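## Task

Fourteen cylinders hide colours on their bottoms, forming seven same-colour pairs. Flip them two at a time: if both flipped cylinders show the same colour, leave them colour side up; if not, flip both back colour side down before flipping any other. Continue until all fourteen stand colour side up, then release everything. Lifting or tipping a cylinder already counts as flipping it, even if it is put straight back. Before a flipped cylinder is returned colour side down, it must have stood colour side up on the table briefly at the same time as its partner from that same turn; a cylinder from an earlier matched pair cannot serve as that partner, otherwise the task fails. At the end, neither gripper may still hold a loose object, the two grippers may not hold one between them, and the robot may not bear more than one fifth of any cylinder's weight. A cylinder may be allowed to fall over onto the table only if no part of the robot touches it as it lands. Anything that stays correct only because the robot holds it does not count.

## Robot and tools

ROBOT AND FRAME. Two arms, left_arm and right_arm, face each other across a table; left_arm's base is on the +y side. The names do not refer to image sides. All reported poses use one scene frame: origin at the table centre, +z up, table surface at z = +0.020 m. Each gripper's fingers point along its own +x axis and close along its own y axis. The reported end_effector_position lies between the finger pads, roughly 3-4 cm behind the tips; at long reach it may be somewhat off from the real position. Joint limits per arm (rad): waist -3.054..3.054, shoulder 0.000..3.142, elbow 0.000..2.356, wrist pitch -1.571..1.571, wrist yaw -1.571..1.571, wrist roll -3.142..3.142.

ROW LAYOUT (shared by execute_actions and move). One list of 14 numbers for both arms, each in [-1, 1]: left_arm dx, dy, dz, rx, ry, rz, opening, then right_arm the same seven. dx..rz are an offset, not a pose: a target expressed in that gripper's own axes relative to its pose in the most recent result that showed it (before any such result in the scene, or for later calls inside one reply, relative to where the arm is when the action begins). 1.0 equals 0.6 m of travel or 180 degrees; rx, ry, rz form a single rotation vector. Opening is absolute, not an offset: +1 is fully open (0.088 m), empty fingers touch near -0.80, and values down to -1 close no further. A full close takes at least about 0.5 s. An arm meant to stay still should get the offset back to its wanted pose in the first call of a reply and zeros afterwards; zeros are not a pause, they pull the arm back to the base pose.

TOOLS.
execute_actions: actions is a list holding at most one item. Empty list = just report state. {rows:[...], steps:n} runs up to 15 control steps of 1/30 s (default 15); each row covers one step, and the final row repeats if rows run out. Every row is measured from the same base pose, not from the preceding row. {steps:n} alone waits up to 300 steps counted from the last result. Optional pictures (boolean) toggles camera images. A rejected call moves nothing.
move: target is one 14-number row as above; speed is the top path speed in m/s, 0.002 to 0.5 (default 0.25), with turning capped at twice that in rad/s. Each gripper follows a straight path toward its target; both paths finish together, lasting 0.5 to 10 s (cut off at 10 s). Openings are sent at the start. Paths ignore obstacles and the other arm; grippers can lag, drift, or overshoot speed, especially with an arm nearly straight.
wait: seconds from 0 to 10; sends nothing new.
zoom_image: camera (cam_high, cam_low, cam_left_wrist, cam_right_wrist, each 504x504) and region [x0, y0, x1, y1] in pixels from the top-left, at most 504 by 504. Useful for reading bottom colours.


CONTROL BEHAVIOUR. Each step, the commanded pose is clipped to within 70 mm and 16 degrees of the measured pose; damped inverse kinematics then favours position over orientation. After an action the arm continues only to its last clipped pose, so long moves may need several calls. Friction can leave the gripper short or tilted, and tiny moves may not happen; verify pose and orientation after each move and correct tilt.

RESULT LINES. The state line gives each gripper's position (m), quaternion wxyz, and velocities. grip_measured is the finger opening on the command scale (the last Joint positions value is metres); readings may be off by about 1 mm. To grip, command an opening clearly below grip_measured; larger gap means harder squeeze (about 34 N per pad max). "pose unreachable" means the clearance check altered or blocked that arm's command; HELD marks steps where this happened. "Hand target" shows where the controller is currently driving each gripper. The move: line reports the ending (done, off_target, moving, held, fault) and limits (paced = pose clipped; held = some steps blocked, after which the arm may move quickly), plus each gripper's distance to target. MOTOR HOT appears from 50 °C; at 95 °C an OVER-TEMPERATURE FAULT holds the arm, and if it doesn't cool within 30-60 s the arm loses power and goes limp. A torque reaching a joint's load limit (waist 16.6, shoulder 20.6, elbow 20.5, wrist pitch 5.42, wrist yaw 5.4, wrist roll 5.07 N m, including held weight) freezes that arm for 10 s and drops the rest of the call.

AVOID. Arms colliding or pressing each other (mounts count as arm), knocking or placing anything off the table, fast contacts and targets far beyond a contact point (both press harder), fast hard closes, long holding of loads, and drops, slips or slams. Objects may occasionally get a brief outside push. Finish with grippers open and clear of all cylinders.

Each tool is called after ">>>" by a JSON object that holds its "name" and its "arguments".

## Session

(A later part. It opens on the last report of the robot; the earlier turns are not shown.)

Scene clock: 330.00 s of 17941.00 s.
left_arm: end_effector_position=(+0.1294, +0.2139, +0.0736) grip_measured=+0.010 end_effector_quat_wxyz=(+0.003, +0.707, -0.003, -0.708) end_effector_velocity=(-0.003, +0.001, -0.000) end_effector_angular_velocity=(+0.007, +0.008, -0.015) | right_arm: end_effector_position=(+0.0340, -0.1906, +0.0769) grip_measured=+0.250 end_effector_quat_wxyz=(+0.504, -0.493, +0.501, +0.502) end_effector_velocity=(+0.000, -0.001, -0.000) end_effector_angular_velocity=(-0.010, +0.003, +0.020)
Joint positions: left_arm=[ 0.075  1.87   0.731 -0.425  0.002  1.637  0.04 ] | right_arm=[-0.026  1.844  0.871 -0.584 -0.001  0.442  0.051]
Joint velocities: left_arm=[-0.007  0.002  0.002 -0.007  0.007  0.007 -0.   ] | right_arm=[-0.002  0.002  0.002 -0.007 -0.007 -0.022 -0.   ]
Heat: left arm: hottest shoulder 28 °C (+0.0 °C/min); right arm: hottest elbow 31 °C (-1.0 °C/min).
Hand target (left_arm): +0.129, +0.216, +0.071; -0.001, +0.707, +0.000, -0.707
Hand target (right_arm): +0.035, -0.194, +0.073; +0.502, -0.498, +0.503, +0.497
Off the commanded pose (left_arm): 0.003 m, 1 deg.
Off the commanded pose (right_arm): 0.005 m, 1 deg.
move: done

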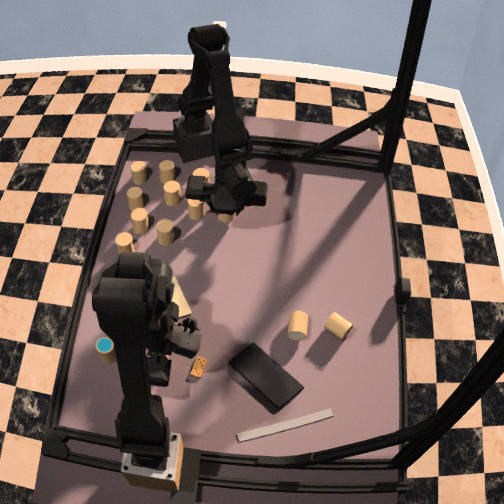

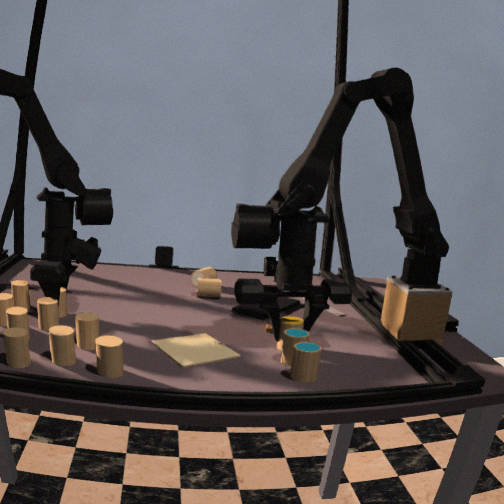

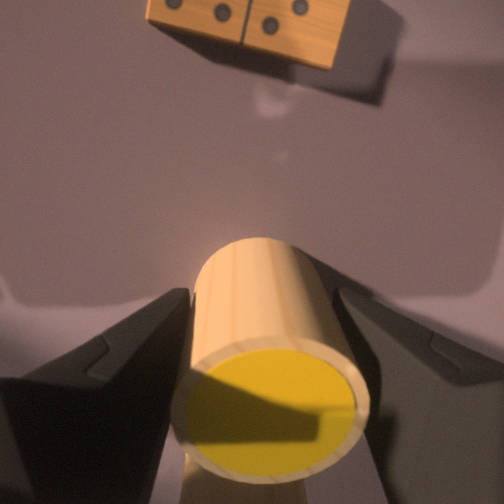

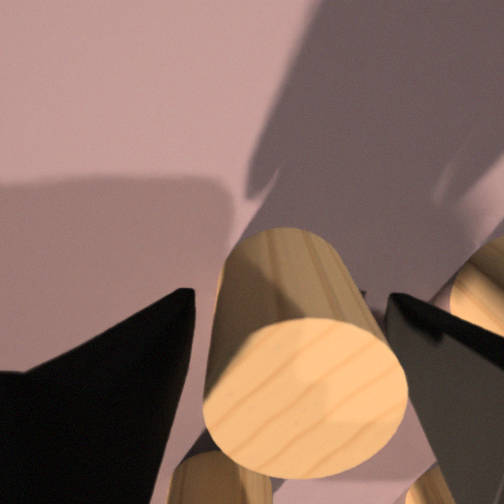

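>>> {"name": "execute_actions", "arguments": {"actions": [{"rows":[[0,0,0,0,0,0,0.5,0,0,0,0,0,0,-0.3]],"steps":10}], "pictures": false}}

>>> {"name": "move", "arguments": {"target": [-0.14,0,0,0,0,0,0.5,-0.14,0,0,0,0,0,-0.3]}}

>>> {"name": "move", "arguments": {"target": [-0.262,0.272,0.01,0,0,0.503,0.5,-0.242,-0.158,0.217,0,-0.502,0,-0.3], "speed": 0.4}}

Scene clock: 337.30 s of 17941.00 s.
left_arm: end_effector_position=(+0.1294, +0.2139, +0.0734) grip_measured=+0.481 end_effector_quat_wxyz=(+0.003, +0.707, -0.003, -0.708) end_effector_velocity=(+0.000, +0.003, -0.001) end_effector_angular_velocity=(+0.013, -0.006, +0.005) | right_arm: end_effector_position=(+0.0340, -0.1906, +0.0766) grip_measured=+0.001 end_effector_quat_wxyz=(+0.504, -0.493, +0.502, +0.502) end_effector_velocity=(+0.003, -0.001, +0.000) end_effector_angular_velocity=(-0.004, -0.010, +0.005)
Joint positions: left_arm=[ 0.075  1.871  0.731 -0.423  0.002  1.637  0.063] | right_arm=[-0.026  1.845  0.87  -0.583 -0.002  0.442  0.039]
Joint velocities: left_arm=[-0.002  0.002 -0.002 -0.007 -0.007 -0.007  0.009] | right_arm=[-0.002 -0.002 -0.002 -0.007  0.007 -0.007 -0.   ]
Heat: left arm: hottest shoulder 28 °C (+0.0 °C/min); right arm: hottest elbow 30 °C (-1.0 °C/min).
Hand target (left_arm): +0.129, +0.214, +0.074; +0.003, +0.707, -0.003, -0.708
Hand target (right_arm): +0.034, -0.190, +0.077; +0.504, -0.493, +0.501, +0.502
Off the commanded pose (left_arm): 0.000 m, 0 deg.
Off the commanded pose (right_arm): 0.000 m, 0 deg.
Steps of this call (steps 1 to 209: nothing new was sent; steps 210 to 219: all 10 steps of this action). Readings (end_effector_position):
210: left_arm (+0.1294, +0.2139, +0.0734) | right_arm (+0.0340, -0.1906, +0.0766)
211: left_arm (+0.1294, +0.2139, +0.0734) | right_arm (+0.0340, -0.1906, +0.0766)
213: left_arm (+0.1294, +0.2139, +0.0734) | right_arm (+0.0340, -0.1906, +0.0766)
217: left_arm (+0.1294, +0.2139, +0.0734) | right_arm (+0.0340, -0.1906, +0.0766)
219: the state above

Scene clock: 338.47 s of 17941.00 s.
left_arm: end_effector_position=(+0.1291, +0.2186, +0.1531) grip_measured=+0.500 end_effector_quat_wxyz=(-0.004, +0.706, +0.004, -0.708) end_effector_velocity=(-0.002, +0.005, +0.002) end_effector_angular_velocity=(+0.026, +0.009, +0.005) | right_arm: end_effector_position=(+0.0362, -0.1955, +0.1542) grip_measured=+0.000 end_effector_quat_wxyz=(+0.501, -0.501, +0.505, +0.494) end_effector_velocity=(+0.001, -0.004, +0.001) end_effector_angular_velocity=(-0.019, -0.000, +0.019)
Joint positions: left_arm=[ 0.075  1.637  0.86  -0.804  0.002  1.637  0.063] | right_arm=[-0.026  1.672  1.025 -0.934 -0.002  0.442  0.039]
Joint velocities: left_arm=[-0.002 -0.002  0.007 -0.037  0.007 -0.007  0.   ] | right_arm=[-0.002 -0.002  0.002 -0.022 -0.007 -0.022 -0.   ]
Heat: left arm: hottest shoulder 28 °C (+0.0 °C/min); right arm: hottest elbow 30 °C (-1.0 °C/min).
Hand target (left_arm): +0.129, +0.215, +0.158; +0.003, +0.707, -0.003, -0.708
Hand target (right_arm): +0.034, -0.192, +0.161; +0.504, -0.493, +0.502, +0.502
Off the commanded pose (left_arm): 0.006 m, 1 deg.
Off the commanded pose (right_arm): 0.008 m, 1 deg.
move: done

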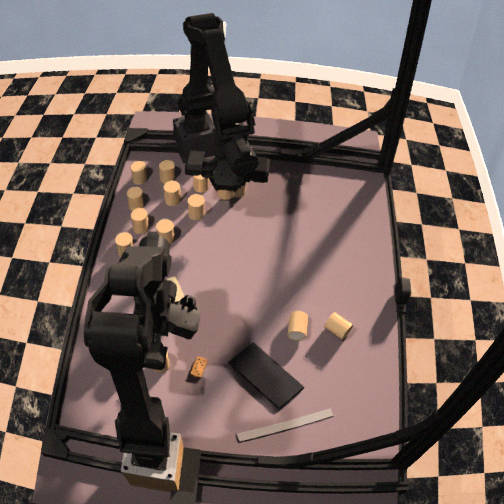

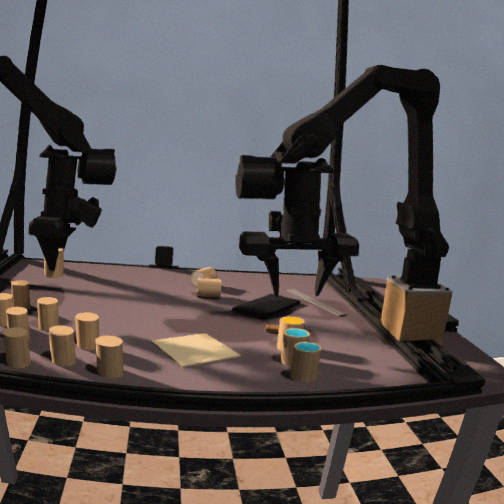

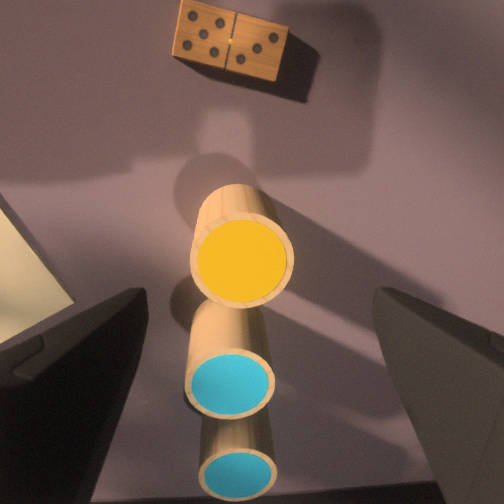

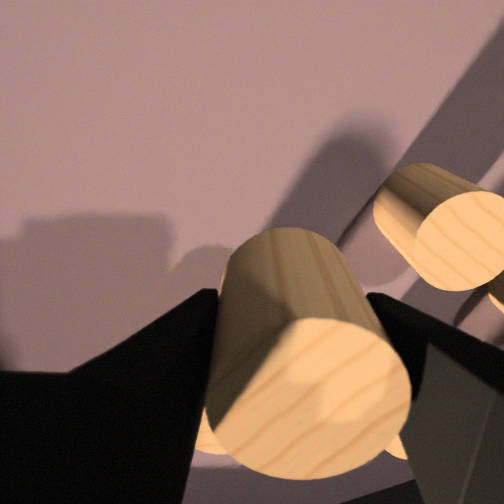

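Scene clock: 341.03 s of 17941.00 s.
left_arm: end_effector_position=(+0.1235, +0.0551, +0.3085) grip_measured=+0.500 end_effector_quat_wxyz=(+0.498, +0.500, -0.500, -0.502) end_effector_velocity=(-0.004, -0.001, -0.000) end_effector_angular_velocity=(-0.002, +0.007, -0.015) | right_arm: end_effector_position=(+0.1295, -0.0639, +0.3054) grip_measured=-0.001 end_effector_quat_wxyz=(+0.707, +0.002, -0.006, +0.707) end_effector_velocity=(-0.001, +0.000, -0.002) end_effector_angular_velocity=(-0.002, -0.008, +0.015)
Joint positions: left_arm=[0.052 1.618 0.517 1.098 0.047 1.57  0.064] | right_arm=[-0.362  1.404  0.44   0.976  0.094 -0.006  0.039]
Joint velocities: left_arm=[-0.007  0.007  0.002  0.007  0.007 -0.007 -0.   ] | right_arm=[-0.007  0.007 -0.002  0.007 -0.022 -0.007  0.001]
Heat: left arm: hottest shoulder 28 °C (+0.0 °C/min); right arm: hottest elbow 30 °C (-1.0 °C/min).
Hand target (left_arm): +0.123, +0.054, +0.309; +0.499, +0.498, -0.500, -0.502
Hand target (right_arm): +0.130, -0.065, +0.300; +0.706, -0.003, -0.003, +0.708
Off the commanded pose (left_arm): 0.001 m, 0 deg.
Off the commanded pose (right_arm): 0.007 m, 1 deg.
move: done

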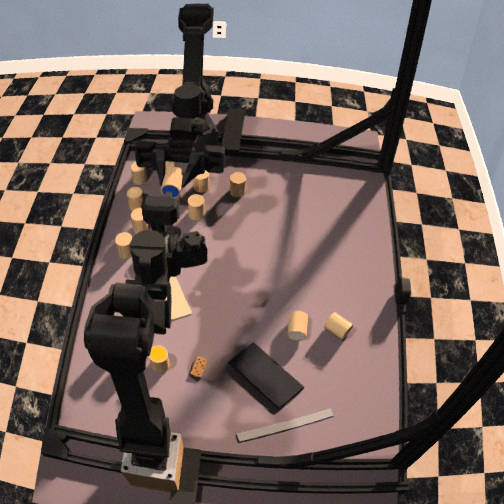

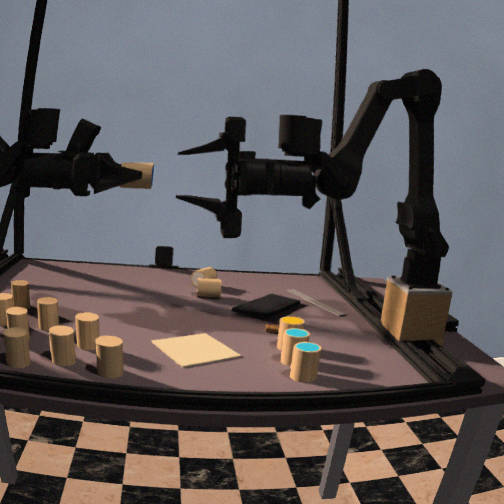

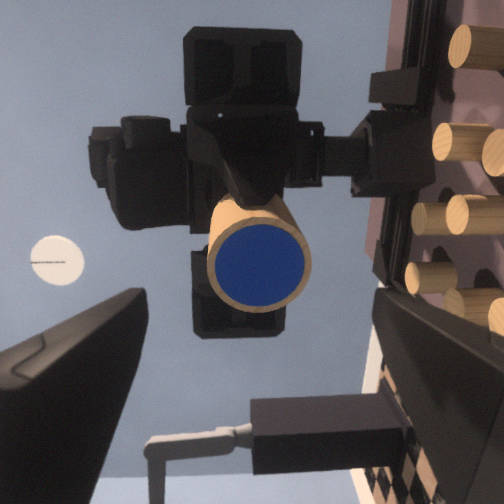

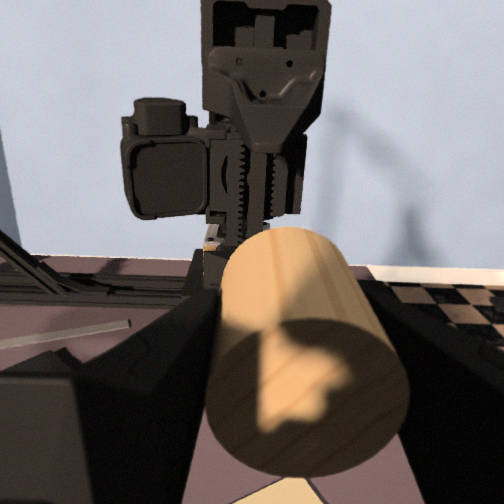

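>>> {"name": "move", "arguments": {"target": [0.133,0.002,0,0,0,0,0.4,0,0,0,0,0,0,-0.3], "speed": 0.15}}

>>> {"name": "execute_actions", "arguments": {"actions": [{"rows":[[0,0,0,0,0,0,-0.3,0,0,0,0,0,0,-0.3]],"steps":10}], "pictures": false}}

>>> {"name": "move", "arguments": {"target": [-0.06,0,0,0,0,0,-0.3,-0.12,0,0,0,0,0,0.5], "speed": 0.15}}

>>> {"name": "move", "arguments": {"target": [-0.148,-0.34,0.155,0,0,-0.494,-0.3,0,0,0,0,0,0,0.5], "speed": 0.4}}

Scene clock: 353.63 s of 17941.00 s.
left_arm: end_effector_position=(+0.1243, -0.0216, +0.3077) grip_measured=+0.400 end_effector_quat_wxyz=(+0.498, +0.501, -0.499, -0.503) end_effector_velocity=(-0.000, -0.001, +0.006) end_effector_angular_velocity=(-0.017, -0.008, +0.005) | right_arm: end_effector_position=(+0.1296, -0.0640, +0.3041) grip_measured=-0.001 end_effector_quat_wxyz=(+0.707, +0.001, -0.005, +0.707) end_effector_velocity=(-0.000, +0.000, -0.003) end_effector_angular_velocity=(-0.017, -0.009, +0.005)
Joint positions: left_arm=[0.045 1.867 0.831 1.028 0.039 1.57  0.059] | right_arm=[-0.362  1.406  0.438  0.976  0.094 -0.006  0.039]
Joint velocities: left_arm=[-0.002 -0.002  0.007  0.007 -0.007  0.007 -0.   ] | right_arm=[-0.002 -0.002  0.002 -0.022 -0.007 -0.007 -0.   ]
Heat: left arm: hottest shoulder 28 °C (+0.0 °C/min); right arm: hottest wrist pitch 31 °C (+0.0 °C/min).
Hand target (left_arm): +0.123, -0.025, +0.309; +0.498, +0.500, -0.500, -0.502
Hand target (right_arm): +0.130, -0.064, +0.306; +0.707, +0.002, -0.006, +0.707
Off the commanded pose (left_arm): 0.004 m, 0 deg.
Off the commanded pose (right_arm): 0.001 m, 0 deg.
move: done

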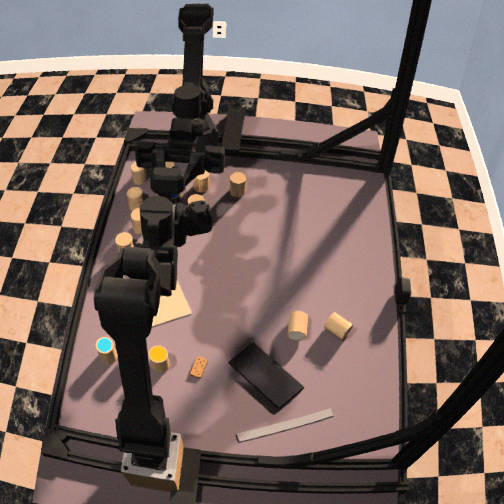

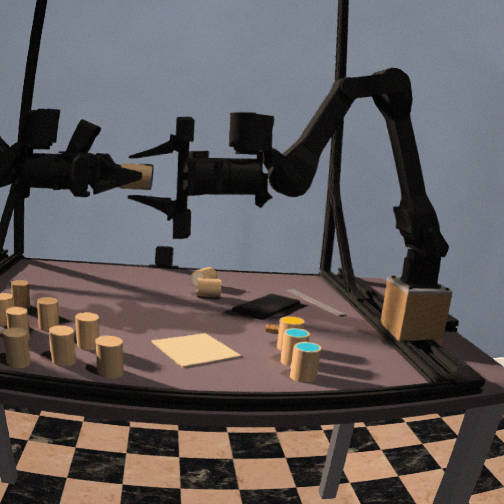

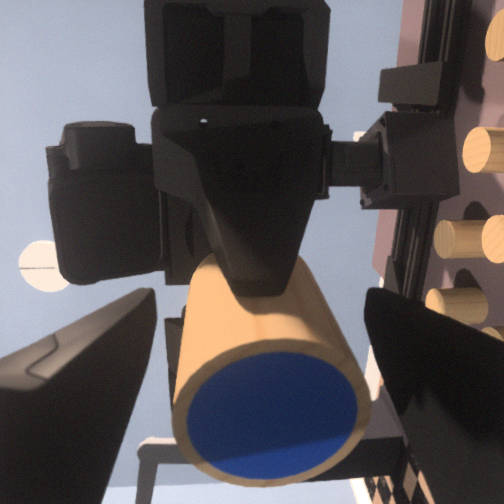

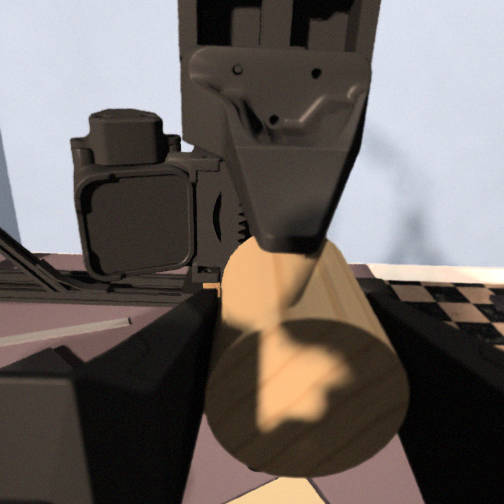

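Scene clock: 353.97 s of 17941.00 s.
left_arm: end_effector_position=(+0.1243, -0.0217, +0.3077) grip_measured=+0.024 end_effector_quat_wxyz=(+0.498, +0.501, -0.499, -0.503) end_effector_velocity=(-0.000, +0.001, -0.001) end_effector_angular_velocity=(+0.007, +0.008, +0.005) | right_arm: end_effector_position=(+0.1296, -0.0640, +0.3038) grip_measured=-0.001 end_effector_quat_wxyz=(+0.707, +0.000, -0.004, +0.707) end_effector_velocity=(-0.005, -0.001, -0.002) end_effector_angular_velocity=(-0.007, -0.023, +0.034)
Joint positions: left_arm=[0.045 1.867 0.832 1.028 0.039 1.57  0.04 ] | right_arm=[-0.362  1.406  0.438  0.974  0.094 -0.006  0.039]
Joint velocities: left_arm=[-0.002 -0.002 -0.002 -0.007 -0.007 -0.007  0.   ] | right_arm=[-0.002 -0.002 -0.002 -0.007 -0.037 -0.022  0.   ]
Heat: left arm: hottest shoulder 28 °C (+0.0 °C/min); right arm: hottest wrist pitch 31 °C (+0.0 °C/min).
Hand target (left_arm): +0.124, -0.022, +0.308; +0.498, +0.501, -0.499, -0.503
Hand target (right_arm): +0.130, -0.064, +0.304; +0.707, +0.001, -0.005, +0.707
Off the commanded pose (left_arm): 0.000 m, 0 deg.
Off the commanded pose (right_arm): 0.000 m, 0 deg.
Steps of this call (steps 1 to 10: all 10 steps of this action). Readings (end_effector_position):
1: left_arm (+0.1243, -0.0217, +0.3077) | right_arm (+0.1296, -0.0640, +0.3041)
2: left_arm (+0.1243, -0.0217, +0.3077) | right_arm (+0.1296, -0.0640, +0.3041)
4: left_arm (+0.1243, -0.0217, +0.3077) | right_arm (+0.1296, -0.0640, +0.3038)
8: left_arm (+0.1243, -0.0217, +0.3077) | right_arm (+0.1296, -0.0640, +0.3038)
10: the state above

Scene clock: 355.13 s of 17941.00 s.
left_arm: end_effector_position=(+0.1236, +0.0119, +0.3039) grip_measured=+0.024 end_effector_quat_wxyz=(+0.495, +0.503, -0.496, -0.506) end_effector_velocity=(+0.002, +0.002, -0.007) end_effector_angular_velocity=(+0.027, +0.008, +0.010) | right_arm: end_effector_position=(+0.1291, -0.1335, +0.3062) grip_measured=+0.500 end_effector_quat_wxyz=(+0.706, +0.002, -0.006, +0.708) end_effector_velocity=(-0.004, -0.003, -0.001) end_effector_angular_velocity=(-0.007, -0.009, +0.024)
Joint positions: left_arm=[0.046 1.768 0.688 1.061 0.041 1.57  0.04 ] | right_arm=[-0.32   1.01   0.231  0.79   0.135 -0.006  0.063]
Joint velocities: left_arm=[ 0.002 -0.002 -0.007 -0.022 -0.007 -0.007 -0.   ] | right_arm=[ 0.002 -0.022 -0.007 -0.022 -0.022 -0.007 -0.   ]
Heat: left arm: hottest wrist pitch 29 °C (+1.0 °C/min); right arm: hottest wrist pitch 31 °C (+0.0 °C/min).
Hand target (left_arm): +0.124, +0.014, +0.308; +0.498, +0.501, -0.499, -0.503
Hand target (right_arm): +0.129, -0.136, +0.303; +0.707, +0.000, -0.004, +0.707
Off the commanded pose (left_arm): 0.005 m, 1 deg.
Off the commanded pose (right_arm): 0.004 m, 0 deg.
move: done

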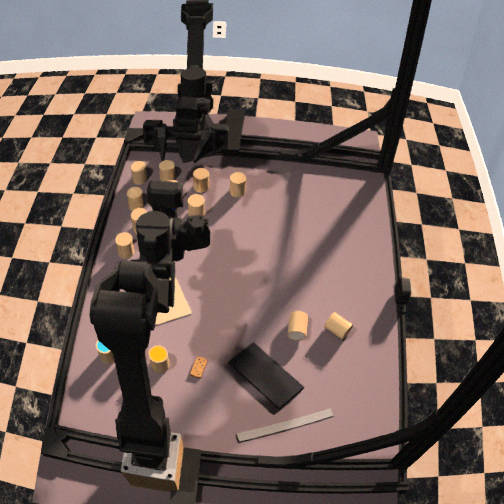

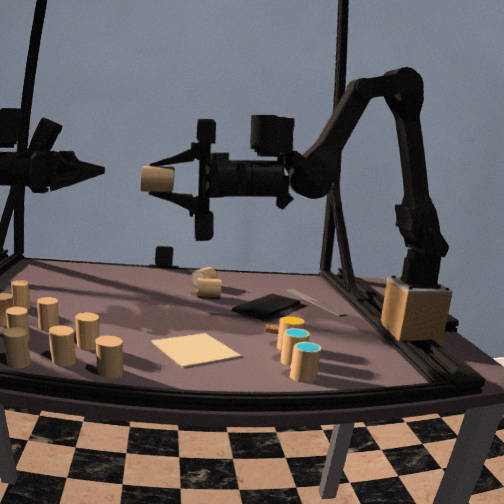

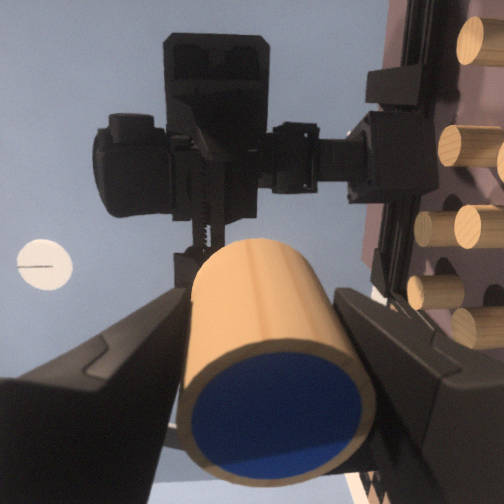

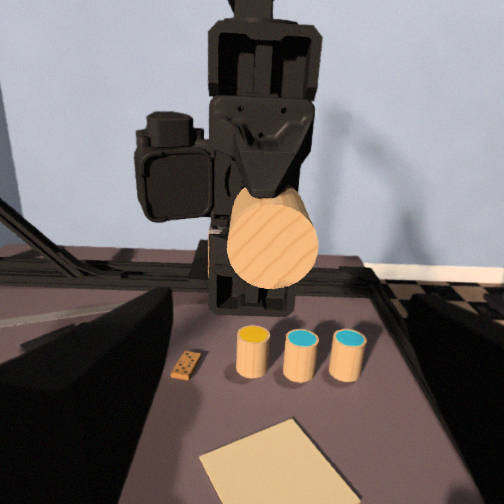

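Scene clock: 357.63 s of 17941.00 s.
left_arm: end_effector_position=(+0.0317, +0.1074, +0.1010) grip_measured=+0.021 end_effector_quat_wxyz=(-0.001, +0.707, +0.001, -0.707) end_effector_velocity=(-0.001, +0.006, -0.001) end_effector_angular_velocity=(+0.028, +0.001, +0.020) | right_arm: end_effector_position=(+0.1291, -0.1335, +0.3062) grip_measured=+0.500 end_effector_quat_wxyz=(+0.706, +0.002, -0.006, +0.708) end_effector_velocity=(-0.000, -0.001, +0.001) end_effector_angular_velocity=(+0.007, -0.021, +0.005)
Joint positions: left_arm=[-0.21   2.139  1.31  -0.743  0.001  1.352  0.04 ] | right_arm=[-0.32   1.009  0.231  0.79   0.135 -0.006  0.064]
Joint velocities: left_arm=[-0.002  0.002 -0.002 -0.022  0.007 -0.022 -0.   ] | right_arm=[-0.002 -0.002 -0.002  0.007 -0.007 -0.022  0.   ]
Heat: left arm: hottest shoulder 28 °C (+0.0 °C/min); right arm: hottest wrist pitch 32 °C (+1.0 °C/min).
Hand target (left_arm): +0.030, +0.105, +0.101; -0.000, +0.706, +0.000, -0.709
Hand target (right_arm): +0.129, -0.133, +0.306; +0.706, +0.002, -0.006, +0.708
Off the commanded pose (left_arm): 0.003 m, 0 deg.
Off the commanded pose (right_arm): 0.000 m, 0 deg.
move: done

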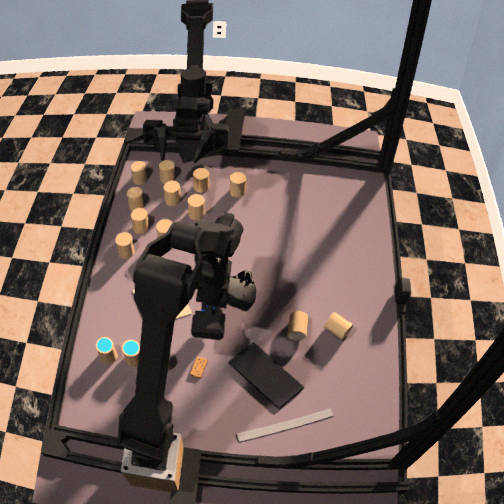

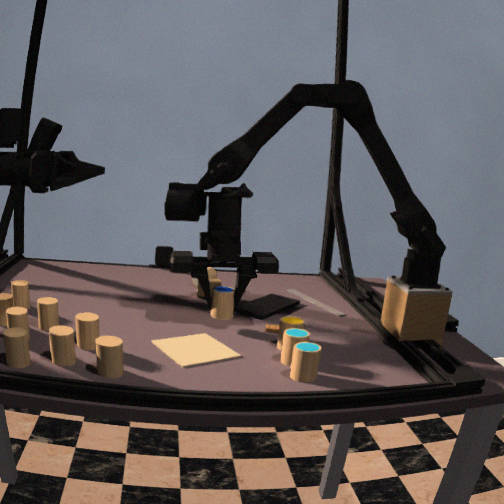

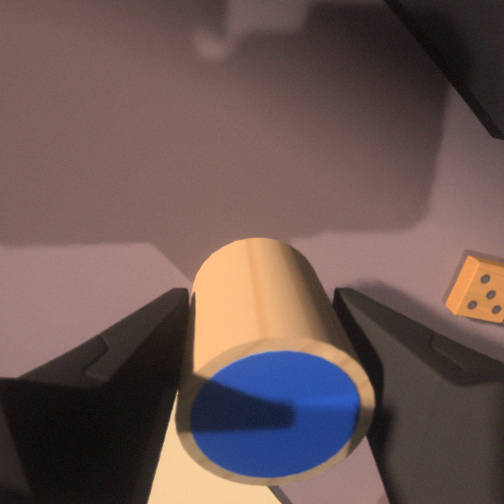

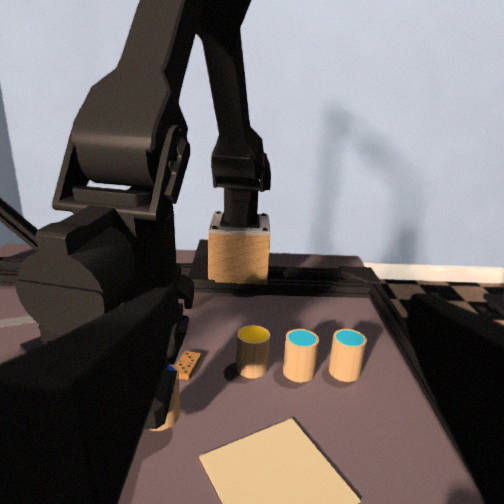

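>>> {"name": "move", "arguments": {"target": [0.047,0,0.008,0,0,0,-0.3,0,0,0,0,0,0,0.5], "speed": 0.04}}

>>> {"name": "move", "arguments": {"target": [0,0,0,0,0,0,0.4,0,0,0,0,0,0,0.5]}}

Scene clock: 366.97 s of 17941.00 s.
left_arm: end_effector_position=(+0.0274, +0.1037, +0.0786) grip_measured=+0.012 end_effector_quat_wxyz=(+0.005, +0.706, -0.004, -0.709) end_effector_velocity=(+0.001, +0.002, +0.000) end_effector_angular_velocity=(+0.006, -0.009, +0.005) | right_arm: end_effector_position=(+0.1291, -0.1335, +0.3059) grip_measured=+0.500 end_effector_quat_wxyz=(+0.706, +0.002, -0.005, +0.708) end_effector_velocity=(-0.000, -0.000, -0.002) end_effector_angular_velocity=(-0.007, -0.008, +0.005)
Joint positions: left_arm=[-0.219  2.193  1.293 -0.658  0.001  1.341  0.04 ] | right_arm=[-0.32   1.01   0.23   0.79   0.135 -0.006  0.064]
Joint velocities: left_arm=[-0.002 -0.002 -0.002 -0.007 -0.007 -0.007 -0.   ] | right_arm=[-0.002 -0.002 -0.002 -0.007 -0.007 -0.007  0.   ]
Heat: left arm: hottest shoulder 29 °C (+1.0 °C/min); right arm: hottest wrist pitch 32 °C (+2.0 °C/min).
Hand target (left_arm): +0.027, +0.108, +0.073; -0.001, +0.707, +0.001, -0.707
Hand target (right_arm): +0.129, -0.134, +0.306; +0.706, +0.002, -0.005, +0.708
Off the commanded pose (left_arm): 0.007 m, 1 deg.
Off the commanded pose (right_arm): 0.000 m, 0 deg.
move: done

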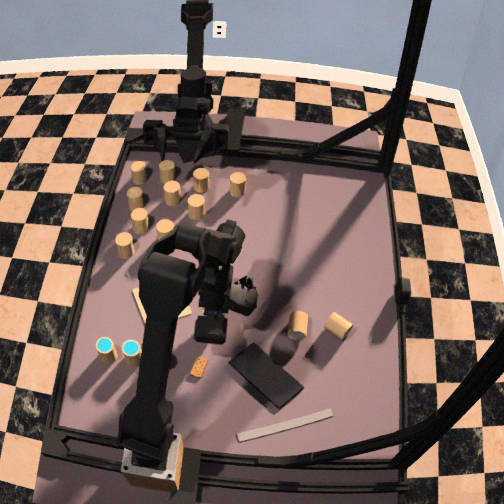

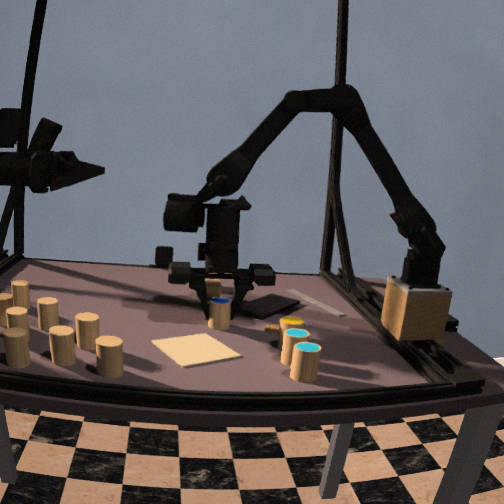

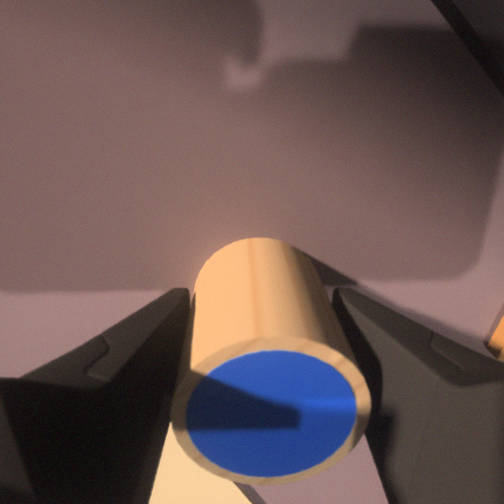

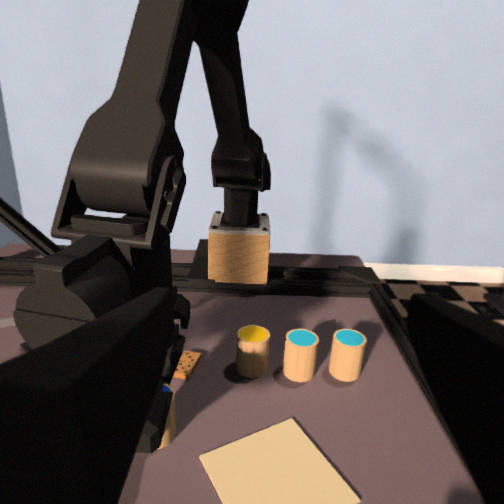

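Scene clock: 367.57 s of 17941.00 s.
left_arm: end_effector_position=(+0.0274, +0.1037, +0.0786) grip_measured=+0.399 end_effector_quat_wxyz=(+0.005, +0.706, -0.004, -0.709) end_effector_velocity=(-0.001, +0.003, +0.000) end_effector_angular_velocity=(+0.009, +0.006, +0.034) | right_arm: end_effector_position=(+0.1291, -0.1335, +0.3059) grip_measured=+0.500 end_effector_quat_wxyz=(+0.706, +0.002, -0.005, +0.708) end_effector_velocity=(-0.000, -0.000, -0.002) end_effector_angular_velocity=(-0.007, -0.008, +0.005)
Joint positions: left_arm=[-0.219  2.193  1.293 -0.658  0.001  1.341  0.059] | right_arm=[-0.32   1.01   0.23   0.79   0.135 -0.006  0.064]
Joint velocities: left_arm=[-0.002 -0.002 -0.002 -0.007  0.007 -0.037  0.001] | right_arm=[-0.002 -0.002 -0.002 -0.007 -0.007 -0.007 -0.   ]
Heat: left arm: hottest shoulder 29 °C (+1.0 °C/min); right arm: hottest wrist pitch 32 °C (+2.0 °C/min).
Hand target (left_arm): +0.027, +0.104, +0.079; +0.005, +0.706, -0.004, -0.709
Hand target (right_arm): +0.129, -0.134, +0.306; +0.706, +0.002, -0.005, +0.708
Off the commanded pose (left_arm): 0.000 m, 0 deg.
Off the commanded pose (right_arm): 0.000 m, 0 deg.
move: done

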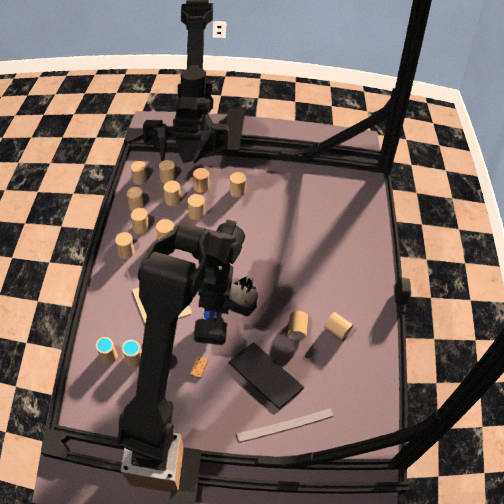

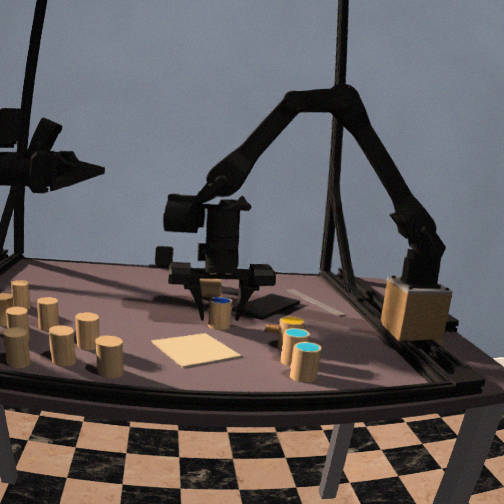

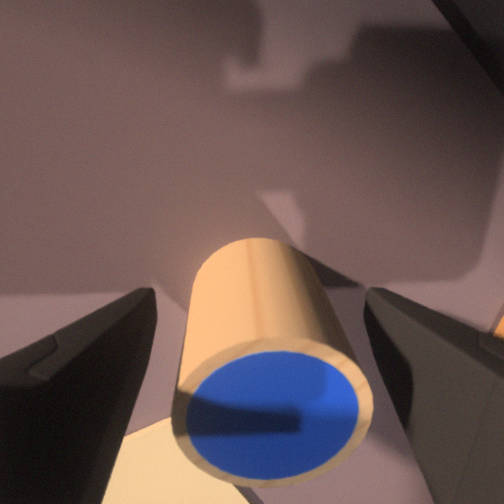

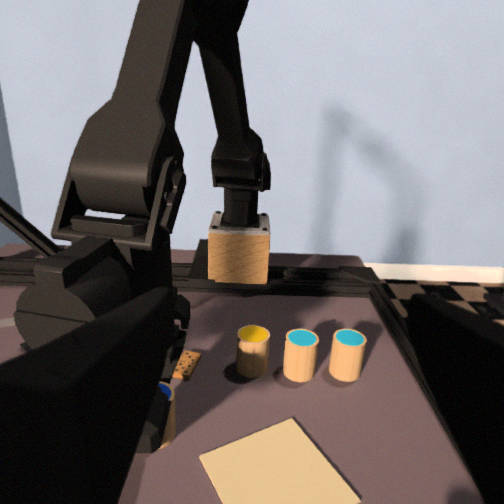

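>>> {"name": "execute_actions", "arguments": {"actions": [{"rows":[[0,0,0,0,0,0,-0.3,0,0,0,0,0,0,0.5]],"steps":10}], "pictures": false}}

>>> {"name": "move", "arguments": {"target": [-0.384,0.213,-0.161,0,0,0.496,-0.3,0,0,0,0,0,0,0.5], "speed": 0.4}}

Scene clock: 373.77 s of 17941.00 s.
left_arm: end_effector_position=(+0.0274, +0.1039, +0.0785) grip_measured=+0.015 end_effector_quat_wxyz=(+0.004, +0.706, -0.004, -0.708) end_effector_velocity=(-0.002, -0.001, +0.000) end_effector_angular_velocity=(-0.006, +0.009, -0.010) | right_arm: end_effector_position=(+0.1291, -0.1335, +0.3059) grip_measured=+0.500 end_effector_quat_wxyz=(+0.706, +0.002, -0.005, +0.708) end_effector_velocity=(-0.000, -0.001, +0.001) end_effector_angular_velocity=(+0.007, -0.006, +0.005)
Joint positions: left_arm=[-0.219  2.193  1.293 -0.659  0.001  1.341  0.04 ] | right_arm=[-0.32   1.01   0.23   0.79   0.135 -0.006  0.064]
Joint velocities: left_arm=[-0.002 -0.002 -0.002  0.007  0.007  0.007 -0.   ] | right_arm=[-0.002 -0.002 -0.002  0.007 -0.007 -0.007  0.   ]
Heat: left arm: hottest shoulder 30 °C (+2.0 °C/min); right arm: hottest wrist pitch 33 °C (+3.0 °C/min).
Hand target (left_arm): +0.027, +0.104, +0.079; +0.005, +0.706, -0.004, -0.709
Hand target (right_arm): +0.129, -0.134, +0.306; +0.706, +0.002, -0.005, +0.708
Off the commanded pose (left_arm): 0.000 m, 0 deg.
Off the commanded pose (right_arm): 0.000 m, 0 deg.
Steps of this call (steps 1 to 90: nothing new was sent; then 2.87 s passed at rest; steps 91 to 100: all 10 steps of this action). Readings (end_effector_position):
91: left_arm (+0.0274, +0.1037, +0.0785) | right_arm (+0.1291, -0.1335, +0.3059)
92: left_arm (+0.0274, +0.1037, +0.0785) | right_arm (+0.1291, -0.1335, +0.3059)
94: left_arm (+0.0274, +0.1039, +0.0785) | right_arm (+0.1291, -0.1335, +0.3059)
98: left_arm (+0.0274, +0.1039, +0.0785) | right_arm (+0.1291, -0.1335, +0.3059)
100: the state above

Scene clock: 376.50 s of 17941.00 s.
left_arm: end_effector_position=(+0.1237, -0.0186, +0.3071) grip_measured=+0.012 end_effector_quat_wxyz=(+0.496, +0.503, -0.497, -0.504) end_effector_velocity=(-0.000, +0.000, -0.004) end_effector_angular_velocity=(+0.012, +0.008, +0.005) | right_arm: end_effector_position=(+0.1291, -0.1335, +0.3059) grip_measured=+0.500 end_effector_quat_wxyz=(+0.706, +0.002, -0.005, +0.708) end_effector_velocity=(-0.000, -0.000, -0.002) end_effector_angular_velocity=(-0.007, +0.006, +0.005)
Joint positions: left_arm=[0.043 1.855 0.82  1.021 0.036 1.57  0.04 ] | right_arm=[-0.32   1.01   0.23   0.79   0.135 -0.006  0.064]
Joint velocities: left_arm=[-0.002  0.002 -0.002 -0.007 -0.007 -0.007 -0.   ] | right_arm=[-0.002 -0.002 -0.002 -0.007 -0.007  0.007 -0.   ]
Heat: left arm: hottest shoulder 30 °C (+2.0 °C/min); right arm: hottest wrist pitch 33 °C (+2.0 °C/min).
Hand target (left_arm): +0.125, -0.022, +0.311; +0.499, +0.499, -0.500, -0.501
Hand target (right_arm): +0.129, -0.134, +0.306; +0.706, +0.002, -0.005, +0.708
Off the commanded pose (left_arm): 0.004 m, 1 deg.
Off the commanded pose (right_arm): 0.000 m, 0 deg.
move: done

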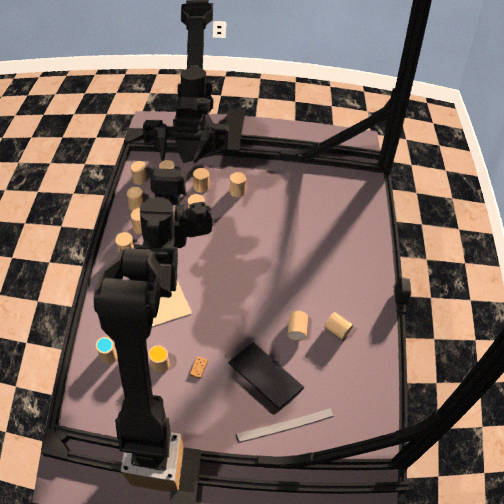

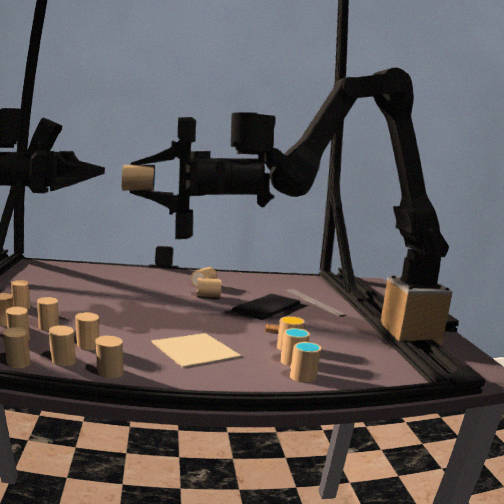

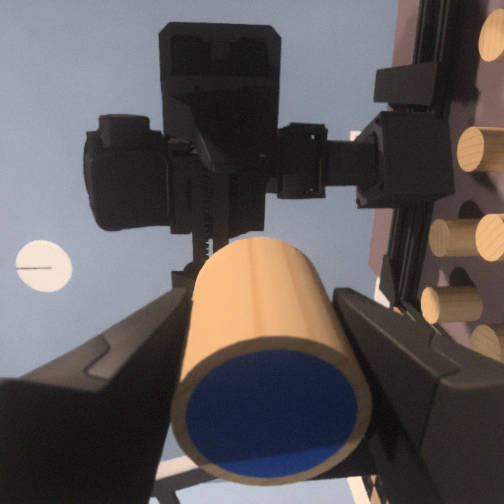

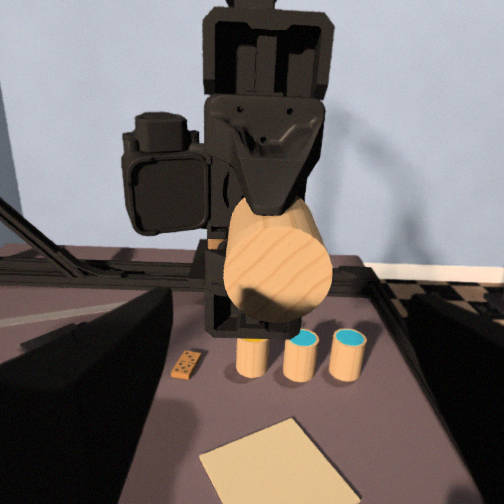

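>>> {"name": "move", "arguments": {"target": [0,0,0,0,0,0,-0.3,0.133,0,-0.01,0,0.003,0,0.4], "speed": 0.15}}

Scene clock: 382.77 s of 17941.00 s.
left_arm: end_effector_position=(+0.1237, -0.0189, +0.3067) grip_measured=+0.010 end_effector_quat_wxyz=(+0.496, +0.503, -0.497, -0.505) end_effector_velocity=(-0.002, -0.000, +0.001) end_effector_angular_velocity=(+0.002, +0.022, -0.009) | right_arm: end_effector_position=(+0.1294, -0.0571, +0.2980) grip_measured=+0.400 end_effector_quat_wxyz=(+0.707, -0.005, -0.000, +0.707) end_effector_velocity=(-0.000, +0.001, -0.003) end_effector_angular_velocity=(-0.012, -0.008, +0.005)
Joint positions: left_arm=[0.043 1.856 0.82  1.021 0.037 1.57  0.039] | right_arm=[-0.364  1.448  0.456  0.986  0.092 -0.006  0.059]
Joint velocities: left_arm=[-0.002 -0.002  0.002 -0.007  0.007 -0.022 -0.   ] | right_arm=[-0.002  0.007  0.002 -0.007 -0.007 -0.007  0.   ]
Heat: left arm: hottest shoulder 30 °C (+2.0 °C/min); right arm: hottest wrist pitch 33 °C (+2.0 °C/min).
Hand target (left_arm): +0.124, -0.019, +0.307; +0.496, +0.503, -0.497, -0.504
Hand target (right_arm): +0.130, -0.054, +0.301; +0.706, -0.002, -0.002, +0.708
Off the commanded pose (left_arm): 0.000 m, 0 deg.
Off the commanded pose (right_arm): 0.004 m, 0 deg.
move: done

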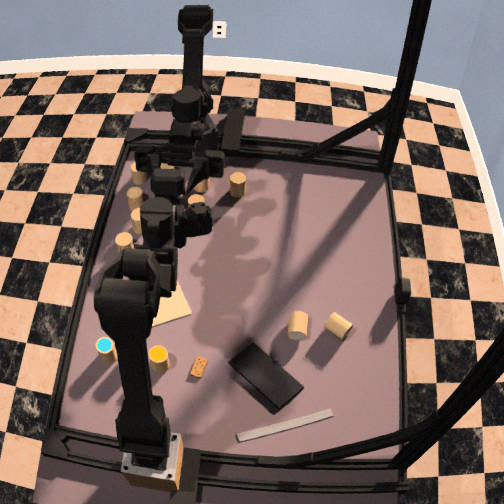

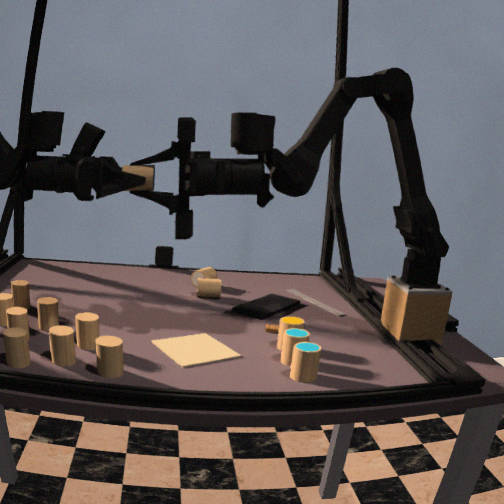

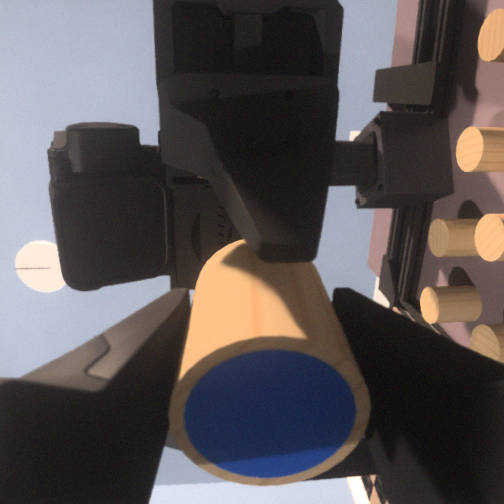

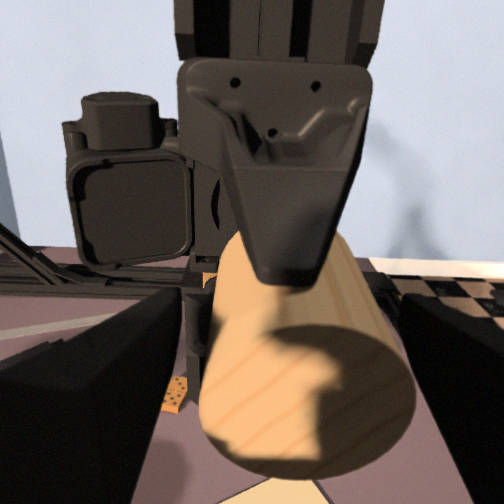

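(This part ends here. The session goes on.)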